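# Fold a napkin diagonally into a flat triangle

## Task

Bring one corner of the napkin over onto the diagonally opposite corner so the cloth forms a low, flat triangle. All three points must reach their full size and lie flat, pointing away from the fold. The two matched corners must line up within about a thumb's width. The whole napkin must rest on the table and must not touch any arm base or its mounting parts. The moved corner may be placed or dropped into position. The attempt fails if the napkin comes free of a gripper while that gripper is moving sideways fast enough to throw it, even if the other gripper catches it. The fold must stay in shape without the robot holding it. At the end both arms, hands included, must hang in free air touching nothing, for the final second after the scene has settled. A scene that never settles counts as failed.

## Robot and tools

Robot and frame. Two arms, left_arm and right_arm. All positions in results are in one shared frame in metres. The origin is on the table surface midway between the arms, +x points outward across the table, +z points up, and left_arm sits on the +y side. The arm names do not match the left or right of any camera image. Each gripper's fingers point along its own +z axis and close along its y axis. The reported hand point lies between the finger pads, about 1 cm behind the tips. It can be somewhat off, more so when the arm is stretched far.

Joint order. In every row and every per-joint list, each arm's joints go: shoulder, elbow, waist, wrist pitch, wrist yaw, wrist roll. Stated ranges in rad: shoulder 0.000 to 3.142, elbow 0.000 to 3.142, waist -2.618 to 3.054, wrist pitch -1.571 to 1.571, wrist yaw -1.571 to 1.571, wrist roll -2.094 to 2.094. A real end stop may sit up to 0.036 rad either side of these.

execute_actions(actions). actions is a list of actions. Each action is a table of 1 to 15 rows, and each row is one control step of 1/30 s. A table with fewer rows repeats its last row until 15 steps have passed, so every action lasts 0.5 s. Each row is one flat list of 14 numbers, all in [-1, 1], covering both arms even if only one moves: six left_arm joint values, then left_arm opening, then six right_arm joint values, then right_arm opening. The joint values are offsets, not poses. They are measured from that arm's angles at the start of the current action, not from the previous row. For the first action in a call, the base is the last angles reported in this scene. Scaling: 1.0 equals 1.258 rad shoulder, 1.238 rad elbow, 1.202 rad waist, 2.073 rad wrist pitch, 2.022 rad wrist yaw and 2.022 rad wrist roll. The opening is absolute: +1 fully open, -1 closed. An empty list just returns the current state and images. An action that would push a joint more than 0.036 rad beyond its range is rejected for both arms. If the first action fails this, or any action is malformed, the entire call is rejected and nothing moves. When a joint is driven to its true end, the result says "joint sent to its limit". If that line is missing, it does not mean there is room left.

Motion limits. Each step, a joint's target is kept close to its measured angle. The allowed lead is 0.258 rad shoulder, 0.238 elbow, 0.202 waist, 0.573 wrist pitch and 0.522 wrist yaw and roll. If the targets would put the gripper more than 70 mm from where it is now, all of them are scaled back. Large offsets can therefore need several actions, and an unfinished motion should be re-commanded. Sending zero offsets can let an arm sag. To hold an arm, send offsets back to the angles you want, then zeros, and push further if a joint still falls short.

move(target, speed, blocking). target is one 14-number row, laid out as above. Its joint offsets are counted from the Joint positions in the last result that showed them. Opening values are absolute and are sent at the start. speed is in rad/s, from 0.01 to 2, default 0.5. It sets the top speed of whichever joint has the most ground to cover. All joints progress in step, so the gripper usually traces a curve. A path lasts 0.5 to 10 s. If it would need longer, it stops at 10 s, short of the target. Paths ignore obstacles and the other arm. Faster moves and targets set deeper past a contact hit and press harder. With blocking=false the result comes back after 0.5 s while the arm keeps going. Until a result shows the move has ended, other moves and execute_actions are refused: use wait or stop. The result adds a move: line. It gives the ending (done, off_target, moving, held, fault), limits=held or limits=none, and each arm's joint farthest from its target.

wait(seconds), 0 to 10: lets time pass with the last commands held, and returns early if a running move ends. stop(): brakes a running move, which needs room to slow down; the fingers keep moving. zoom_image(camera, region): camera is cam_high, cam_low, cam_left_wrist or cam_right_wrist, all 504x504. region is [x0, y0, x1, y1] in image pixels from the top-left corner, at most 504 by 504. finished_scene(scene): ends the current scene (give its number) once the robot has held its last command; it cannot be undone.

Reading results. Each result has the state line for each arm: hand position in metres and orientation as quat wxyz. Joint positions and Joint velocities give six joints in rad and rad/s, then the finger gap in m (0.094 m fully open). Joint targets shows the angles currently being driven toward. grip_measured is the measured opening on the command scale, with a fixed error of up to about 1 mm per gripper. Joint torques are raw drive outputs with offsets and noise, so they are not a clean contact signal. "joint command not followed" means a clearance check altered some joint targets. FAULT, MOTOR HOT (from 75 °C) and OVER-TEMPERATURE FAULT lines report arm stops. At 90 °C an arm halts for 10 s. At 100 °C it goes limp and falls.

Gripping and care. To hold cloth, command an opening about 0.03 below grip_measured, or less for a lighter hold. Very thin material gets less force. Never open a gripper holding the napkin while that gripper is moving sideways quickly. Avoid arm-to-arm collisions or pressing, hard pushes into the table, drops and slams. Avoid long loaded holds that heat motors. Finish with both arms lifted clear of everything and at rest.

Each tool is called after "Call:" by a JSON object that holds its "op" and its "data", one argument or row to a line.

## Session

Call:
{"op": "execute_actions", "data": {
  "actions": []
}}

Scene clock: 0.00 s.
left_arm: end_effector_position=(+0.3538, +0.3678, +0.4057) grip_measured=+1.000 end_effector_quat_wxyz=(+0.705, +0.007, +0.710, +0.001) | right_arm: end_effector_position=(+0.4202, +0.0073, +0.1423) grip_measured=-0.974 end_effector_quat_wxyz=(+0.301, -0.299, +0.900, +0.101)
Joint names: [shoulder, elbow, waist, wrist pitch, wrist yaw, wrist roll]
Joint positions: left_arm=[ 1.036  1.043  0.003 -0.014 -0.004  0.01   0.094] | right_arm=[ 1.787  1.406  0.546 -0.544 -0.036 -0.045  0.001]
Joint velocities: left_arm=[-0.012  0.002 -0.002 -0.051 -0.022 -0.037  0.   ] | right_arm=[-0.002 -0.007  0.017 -0.007 -0.022  0.007  0.   ]
Joint torques (N m, as the arm reports them, + toward a larger angle): no reading
Motor temperatures (°C, as the motors report them): left_arm=[28 26 26 27 27 28] | right_arm=[27 27 30 28 28 27]
Joint targets: left_arm=[1.027 1.057 0.003 -0.003 -0.004 0.008] | right_arm=[1.770 1.420 0.546 -0.534 -0.039 -0.044]

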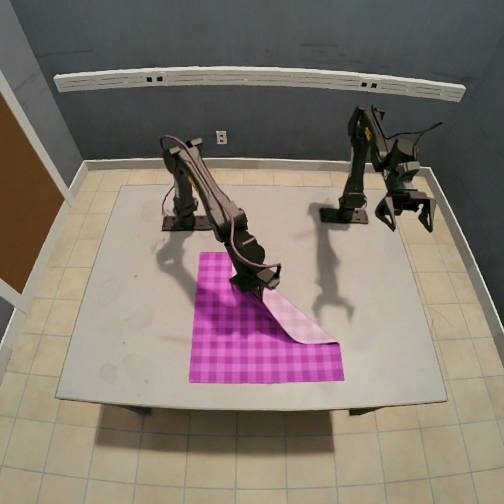

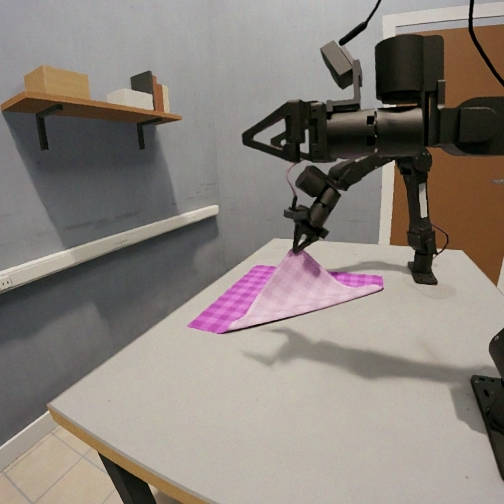

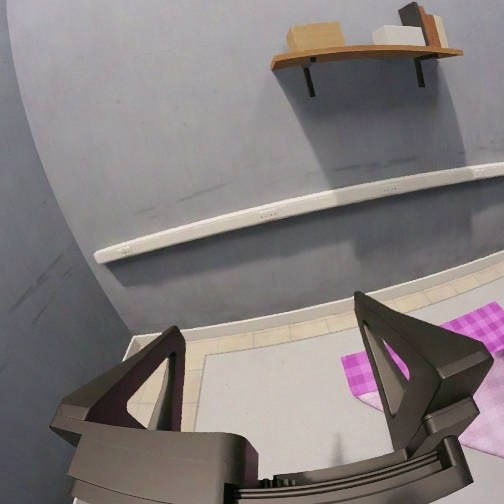

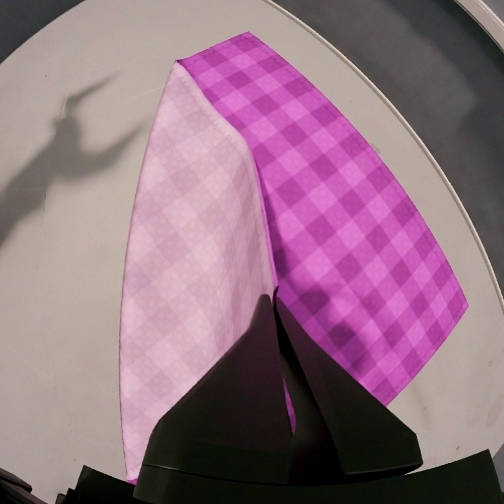

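Call:
{"op": "move", "data": {
  "target": [0,0,0,0,0,0,1, 0.154,0.158,-0.22,0,0,0,-1],
  "speed": 0.2
}}

Scene clock: 12.43 s.
left_arm: end_effector_position=(+0.3538, +0.3678, +0.4054) grip_measured=+1.000 end_effector_quat_wxyz=(+0.704, +0.007, +0.710, +0.001) | right_arm: end_effector_position=(+0.5147, -0.0910, +0.1118) grip_measured=-0.974 end_effector_quat_wxyz=(+0.294, -0.180, +0.937, +0.058)
Joint names: [shoulder, elbow, waist, wrist pitch, wrist yaw, wrist roll]
Joint positions: left_arm=[ 1.036  1.043  0.003 -0.015 -0.004  0.01   0.094] | right_arm=[ 1.984  1.566  0.284 -0.546 -0.035 -0.045  0.001]
Joint velocities: left_arm=[-0.012  0.007  0.007 -0.007  0.066  0.022  0.   ] | right_arm=[-0.007 -0.007  0.002 -0.022 -0.066 -0.037  0.001]
Joint torques (N m, as the arm reports them, + toward a larger angle): left_arm=[-2.31  6.49  0.02  1.6   0.02  0.  ] | right_arm=[-10.94  11.61  -0.14   1.37   0.    -0.02]
Motor temperatures (°C, as the motors report them): left_arm=[28 28 26 30 27 28] | right_arm=[31 29 30 30 28 27]
Joint targets: left_arm=[1.036 1.043 0.003 -0.014 -0.004 0.010] | right_arm=[1.981 1.601 0.282 -0.544 -0.036 -0.045]
move: off_target (right_arm); limits=none; left_arm: farthest joint: the wrist pitch, 0.001 radians from its target (0.000 radians at the start); right_arm: farthest joint: the elbow, 0.036 radians from its target (0.196 radians at the start)

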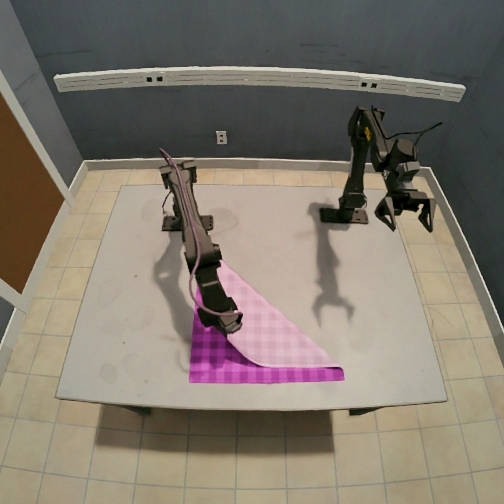

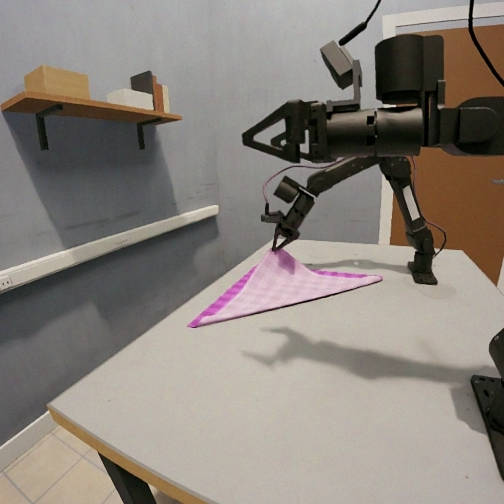

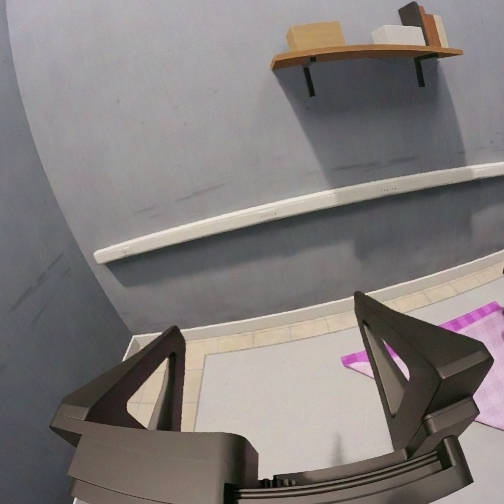

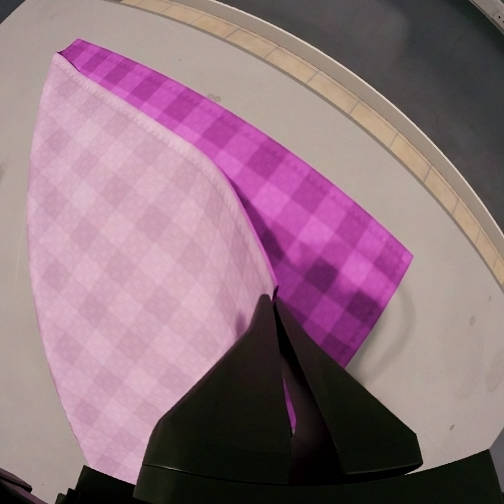

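Call:
{"op": "move", "data": {
  "target": [0,0,0,0,0,0,1, 0.163,0.166,-0.103,0,0,0,-1],
  "speed": 0.15
}}

Scene clock: 16.03 s.
left_arm: end_effector_position=(+0.3538, +0.3678, +0.4051) grip_measured=+1.000 end_effector_quat_wxyz=(+0.704, +0.007, +0.710, +0.001) | right_arm: end_effector_position=(+0.5683, -0.1425, +0.0692) grip_measured=-0.974 end_effector_quat_wxyz=(+0.277, -0.124, +0.952, +0.039)
Joint names: [shoulder, elbow, waist, wrist pitch, wrist yaw, wrist roll]
Joint positions: left_arm=[ 1.036  1.043  0.003 -0.016 -0.004  0.01   0.094] | right_arm=[ 2.193  1.736  0.165 -0.547 -0.035 -0.045  0.001]
Joint velocities: left_arm=[ 0.002 -0.022 -0.012  0.037 -0.037  0.007  0.   ] | right_arm=[-0.002  0.032 -0.007  0.007  0.022  0.022  0.   ]
Joint torques (N m, as the arm reports them, + toward a larger angle): left_arm=[-2.31  6.46  0.    1.61  0.02  0.01] | right_arm=[-12.61  11.52  -0.38   1.32  -0.01  -0.02]
Motor temperatures (°C, as the motors report them): left_arm=[28 28 26 31 27 28] | right_arm=[31 30 30 30 28 27]
Joint targets: left_arm=[1.036 1.043 0.003 -0.015 -0.004 0.010] | right_arm=[2.189 1.771 0.160 -0.546 -0.035 -0.045]
move: off_target (right_arm); limits=none; left_arm: farthest joint: the wrist pitch, 0.001 radians from its target (0.000 radians at the start); right_arm: farthest joint: the elbow, 0.036 radians from its target (0.206 radians at the start)

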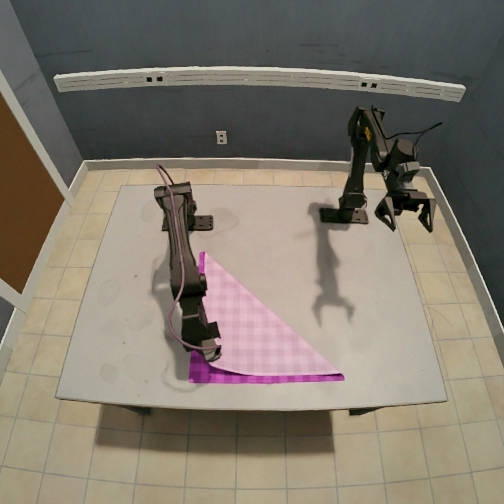

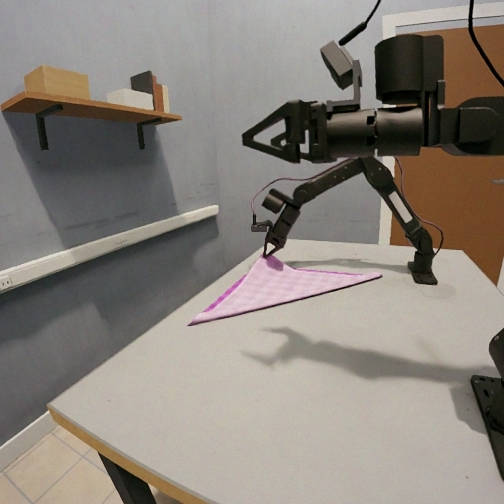

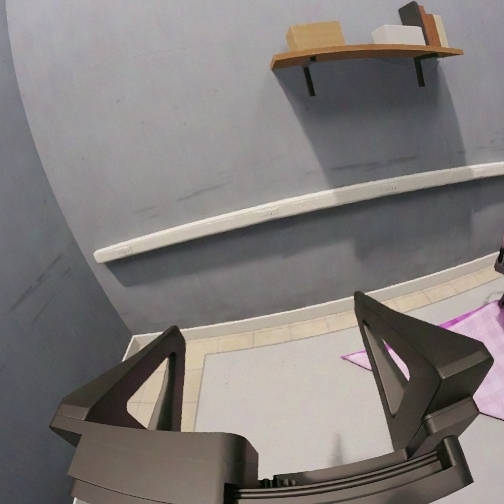

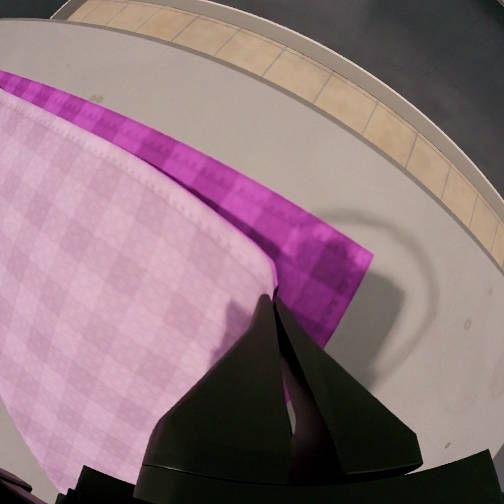

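Call:
{"op": "zoom_image", "data": {
  "camera": "cam_high",
  "region": [160, 230, 360, 400]
}}

Call:
{"op": "zoom_image", "data": {
  "camera": "cam_low",
  "region": [180, 200, 400, 340]
}}

Region (160, 230, 360, 400) of cam_high's 504x504 image, scaled by 2.520, with more detail than that image has; it fills the top 428 rows of this view, and the rest is white.

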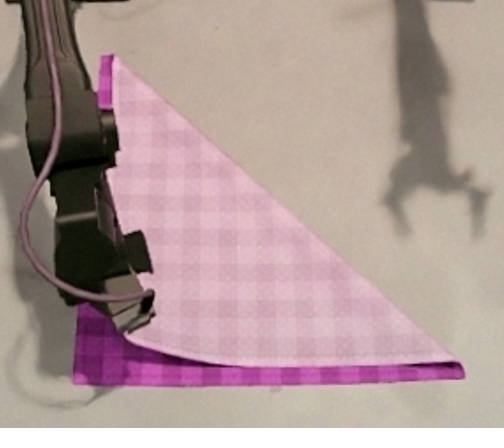

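Region (180, 200, 400, 340) of cam_low's 504x504 image, scaled by 2.291, with more detail than that image has; it fills the top 321 rows of this view, and the rest is white.

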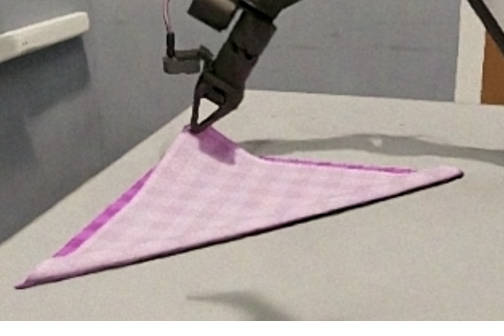

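Call:
{"op": "move", "data": {
  "target": [0,0,0,0,0,0,1, 0.102,0.129,-0.054,0,0,0,-1],
  "speed": 0.1
}}

Call:
{"op": "zoom_image", "data": {
  "camera": "cam_high",
  "region": [160, 230, 360, 400]
}}

Call:
{"op": "zoom_image", "data": {
  "camera": "cam_low",
  "region": [180, 200, 400, 340]
}}

Scene clock: 21.10 s.
left_arm: end_effector_position=(+0.3538, +0.3678, +0.4048) grip_measured=+1.000 end_effector_quat_wxyz=(+0.703, +0.007, +0.711, +0.001) | right_arm: end_effector_position=(+0.5990, -0.1704, +0.0443) grip_measured=-0.974 end_effector_quat_wxyz=(+0.275, -0.096, +0.956, +0.031)
Joint names: [shoulder, elbow, waist, wrist pitch, wrist yaw, wrist roll]
Joint positions: left_arm=[ 1.036  1.043  0.003 -0.017 -0.004  0.01   0.094] | right_arm=[ 2.325  1.861  0.107 -0.547 -0.035 -0.045  0.001]
Joint velocities: left_arm=[-0.022 -0.017 -0.002 -0.007 -0.022  0.022  0.   ] | right_arm=[ 0.002 -0.002 -0.002  0.007 -0.022  0.037 -0.001]
Joint torques (N m, as the arm reports them, + toward a larger angle): left_arm=[-2.25  6.42 -0.05  1.61  0.    0.  ] | right_arm=[-13.49  11.43  -0.63   1.3    0.    -0.02]
Motor temperatures (°C, as the motors report them): left_arm=[28 28 26 31 27 28] | right_arm=[33 31 30 30 28 27]
Joint targets: left_arm=[1.036 1.043 0.003 -0.016 -0.004 0.010] | right_arm=[2.322 1.896 0.100 -0.547 -0.035 -0.045]
move: off_target (right_arm); limits=none; left_arm: farthest joint: the wrist pitch, 0.001 radians from its target (0.000 radians at the start); right_arm: farthest joint: the elbow, 0.035 radians from its target (0.160 radians at the start)

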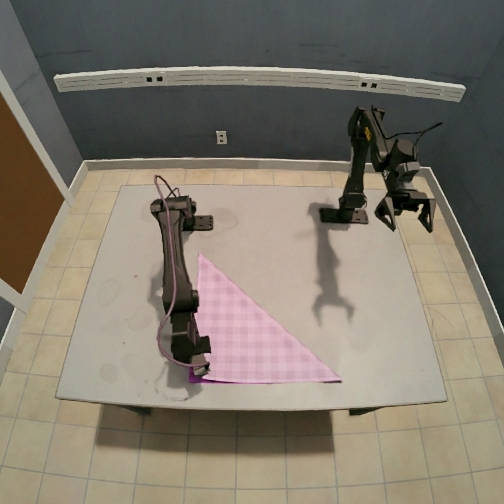

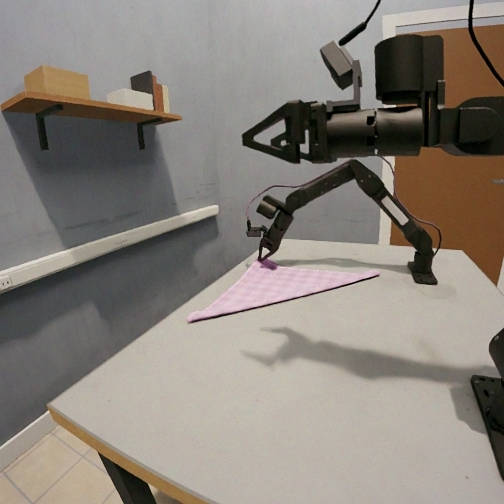

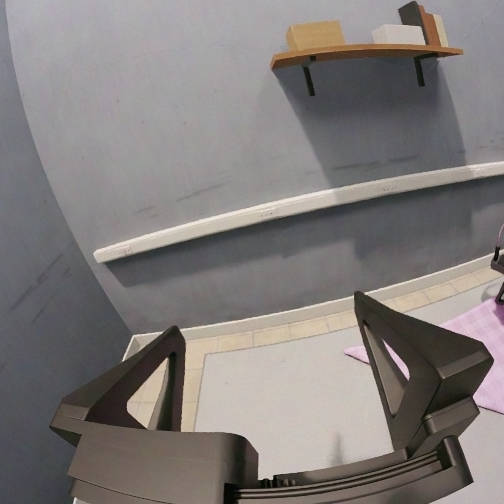

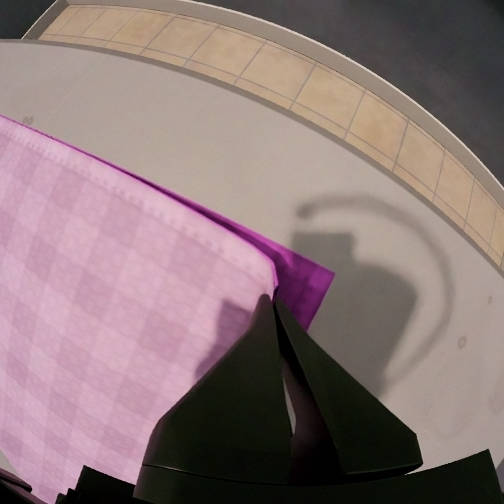

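Region (160, 230, 360, 400) of cam_high's 504x504 image, scaled by 2.520, with more detail than that image has; it fills the top 428 rows of this view, and the rest is white.

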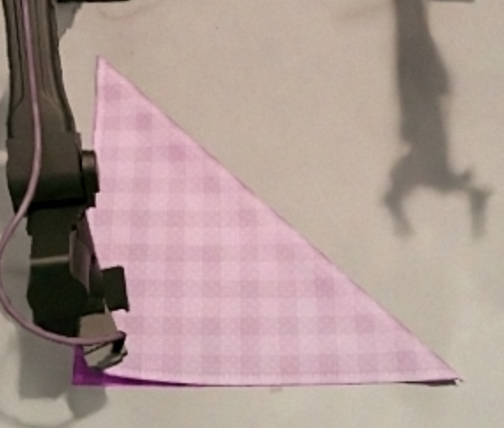

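Region (180, 200, 400, 340) of cam_low's 504x504 image, scaled by 2.291, with more detail than that image has; it fills the top 321 rows of this view, and the rest is white.

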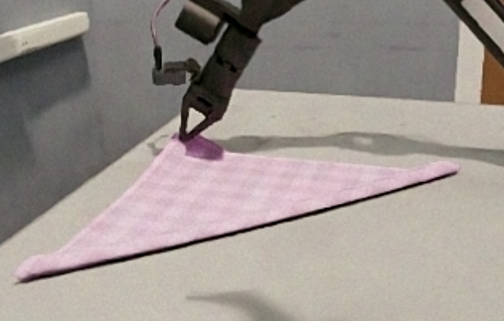

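Call:
{"op": "move", "data": {
  "target": [0,0,0,0,0,0,1, 0.03,0.053,-0.006,0,0,0,-1],
  "speed": 0.08
}}

Call:
{"op": "move", "data": {
  "target": [0,0,0,0,0,0,1, -0.002,0.028,-0.004,0,0,0,0.2],
  "speed": 0.08
}}

Scene clock: 23.20 s.
left_arm: end_effector_position=(+0.3538, +0.3678, +0.4045) grip_measured=+1.000 end_effector_quat_wxyz=(+0.703, +0.007, +0.711, +0.001) | right_arm: end_effector_position=(+0.6044, -0.1696, +0.0339) grip_measured=-0.974 end_effector_quat_wxyz=(+0.271, -0.096, +0.957, +0.031)
Joint names: [shoulder, elbow, waist, wrist pitch, wrist yaw, wrist roll]
Joint positions: left_arm=[ 1.036  1.043  0.003 -0.018 -0.004  0.01   0.094] | right_arm=[ 2.366  1.893  0.107 -0.547 -0.035 -0.045  0.001]
Joint velocities: left_arm=[ 0.022 -0.007 -0.012  0.066 -0.022 -0.022  0.   ] | right_arm=[-0.007 -0.002  0.007 -0.037 -0.007  0.051 -0.   ]
Joint torques (N m, as the arm reports them, + toward a larger angle): left_arm=[-2.28  6.42  0.1   1.62  0.02  0.02] | right_arm=[-13.64  11.3   -0.65   1.27   0.    -0.02]
Motor temperatures (°C, as the motors report them): left_arm=[28 28 26 31 27 28] | right_arm=[34 31 30 30 28 27]
Joint targets: left_arm=[1.036 1.043 0.003 -0.017 -0.004 0.010] | right_arm=[2.363 1.927 0.100 -0.547 -0.035 -0.045]
move: off_target (right_arm); limits=none; left_arm: farthest joint: the wrist pitch, 0.001 radians from its target (0.000 radians at the start); right_arm: farthest joint: the elbow, 0.033 radians from its target (0.066 radians at the start)

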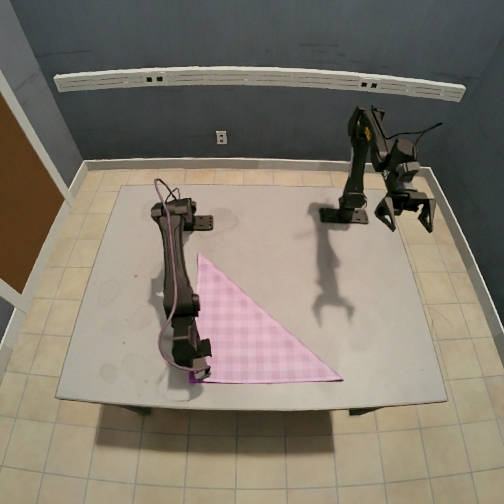

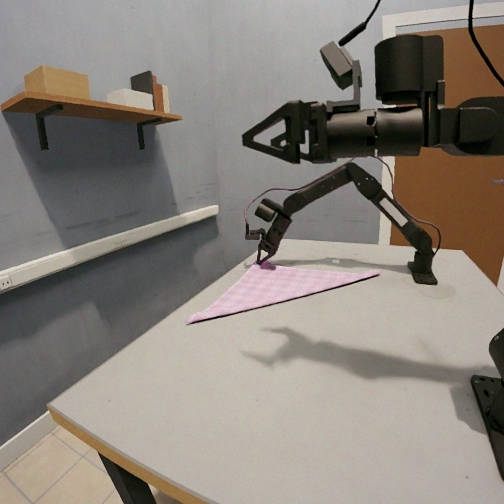

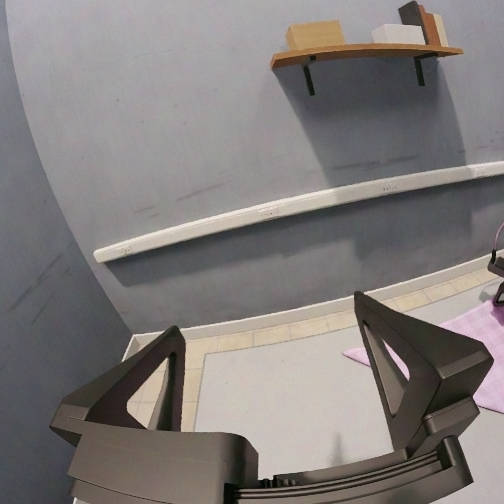

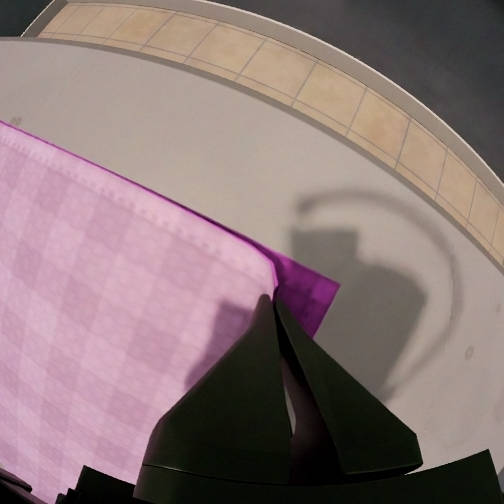

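Scene clock: 23.90 s.
left_arm: end_effector_position=(+0.3538, +0.3678, +0.4043) grip_measured=+1.000 end_effector_quat_wxyz=(+0.703, +0.007, +0.712, +0.001) | right_arm: end_effector_position=(+0.6044, -0.1696, +0.0339) grip_measured=+0.198 end_effector_quat_wxyz=(+0.271, -0.096, +0.957, +0.031)
Joint names: [shoulder, elbow, waist, wrist pitch, wrist yaw, wrist roll]
Joint positions: left_arm=[ 1.036  1.043  0.003 -0.019 -0.004  0.01   0.094] | right_arm=[ 2.366  1.893  0.107 -0.547 -0.035 -0.045  0.056]
Joint velocities: left_arm=[-0.002 -0.007 -0.022 -0.051  0.037  0.022  0.   ] | right_arm=[-0.007  0.012 -0.007 -0.051  0.022 -0.11  -0.   ]
Joint torques (N m, as the arm reports them, + toward a larger angle): left_arm=[-2.29  6.46  0.03  1.61 -0.01  0.  ] | right_arm=[-13.64  11.39  -0.43   1.27   0.    -0.02]
Motor temperatures (°C, as the motors report them): left_arm=[28 29 26 31 27 28] | right_arm=[34 31 30 30 28 27]
Joint targets: left_arm=[1.036 1.043 0.003 -0.018 -0.004 0.010] | right_arm=[2.363 1.928 0.102 -0.547 -0.035 -0.045]
move: off_target (right_arm); limits=none; left_arm: farthest joint: the wrist pitch, 0.001 radians from its target (0.000 radians at the start); right_arm: farthest joint: the elbow, 0.034 radians from its target (0.034 radians at the start)

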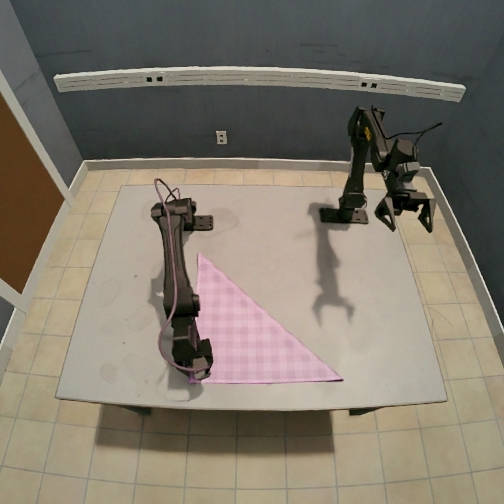

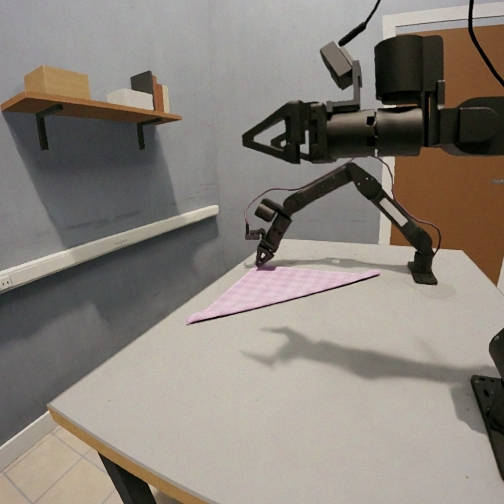

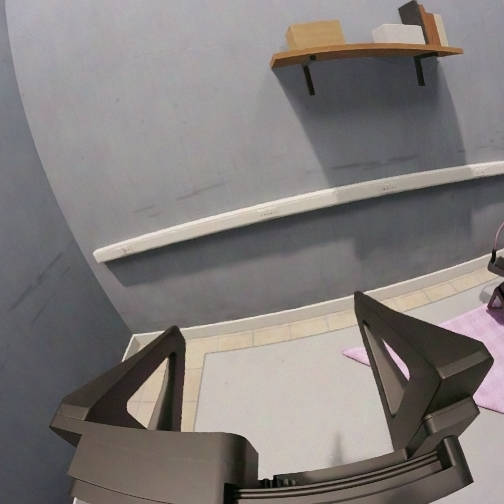

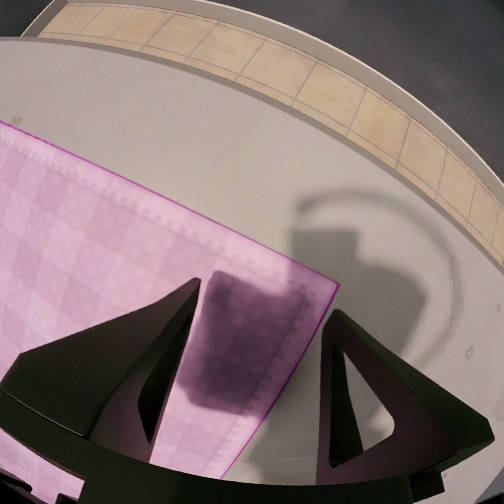

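The corners line up, so I'll lift the arm away.

Call:
{"op": "move", "data": {
  "target": [0,0,0,0,0,0,1, -0.2,0.028,0,0,0,0,0.2],
  "speed": 0.3
}}

Call:
{"op": "finished_scene", "data": {
  "scene": 1
}}

Scene clock: 25.93 s.
left_arm: end_effector_position=(+0.3538, +0.3678, +0.4040) grip_measured=+1.000 end_effector_quat_wxyz=(+0.702, +0.007, +0.712, +0.001) | right_arm: end_effector_position=(+0.6087, -0.1690, +0.1622) grip_measured=+0.198 end_effector_quat_wxyz=(+0.377, -0.095, +0.921, +0.035)
Joint names: [shoulder, elbow, waist, wrist pitch, wrist yaw, wrist roll]
Joint positions: left_arm=[ 1.036  1.043  0.003 -0.02  -0.004  0.01   0.094] | right_arm=[ 2.139  1.893  0.107 -0.549 -0.035 -0.045  0.056]
Joint velocities: left_arm=[-0.002 -0.017 -0.002  0.051  0.037 -0.022  0.   ] | right_arm=[ 0.017 -0.012 -0.002 -0.022  0.007 -0.066 -0.001]
Joint torques (N m, as the arm reports them, + toward a larger angle): left_arm=[-2.3   6.37  0.03  1.59  0.    0.  ] | right_arm=[-14.11  11.87   0.04   1.6    0.    -0.02]
Motor temperatures (°C, as the motors report them): left_arm=[28 29 26 32 27 28] | right_arm=[35 31 30 30 28 27]
Joint targets: left_arm=[1.036 1.043 0.003 -0.019 -0.004 0.010] | right_arm=[2.114 1.928 0.107 -0.548 -0.035 -0.045]
move: off_target (right_arm); limits=none; left_arm: farthest joint: the wrist pitch, 0.001 radians from its target (0.000 radians at the start); right_arm: farthest joint: the elbow, 0.034 radians from its target (0.034 radians at the start)

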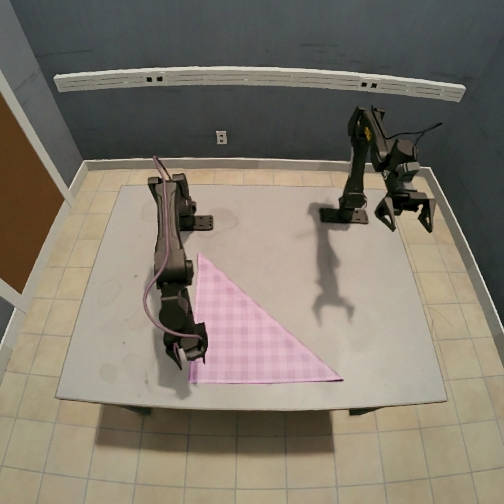

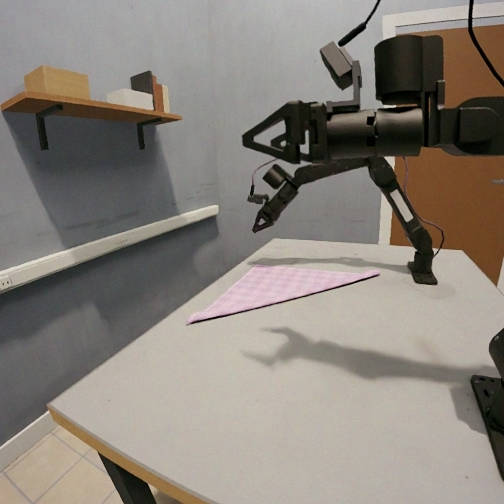

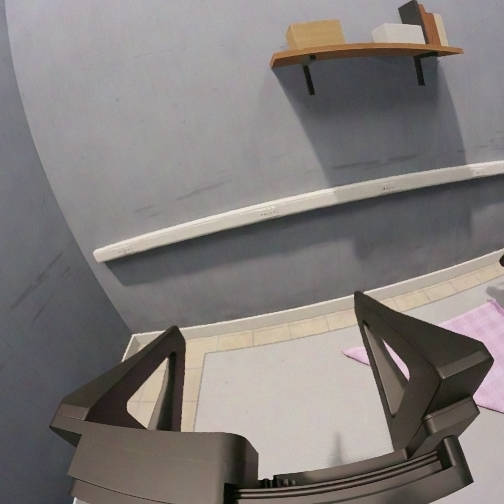

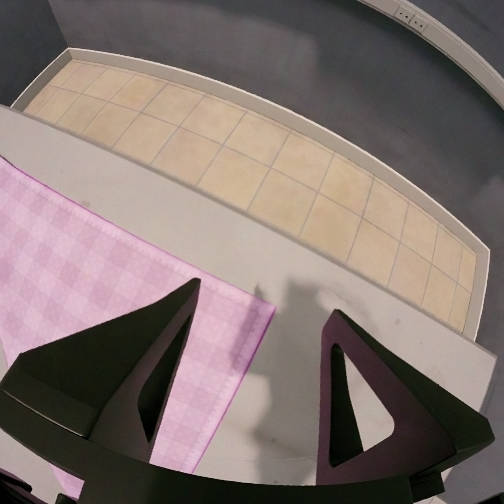

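The scene is finished: the task was done.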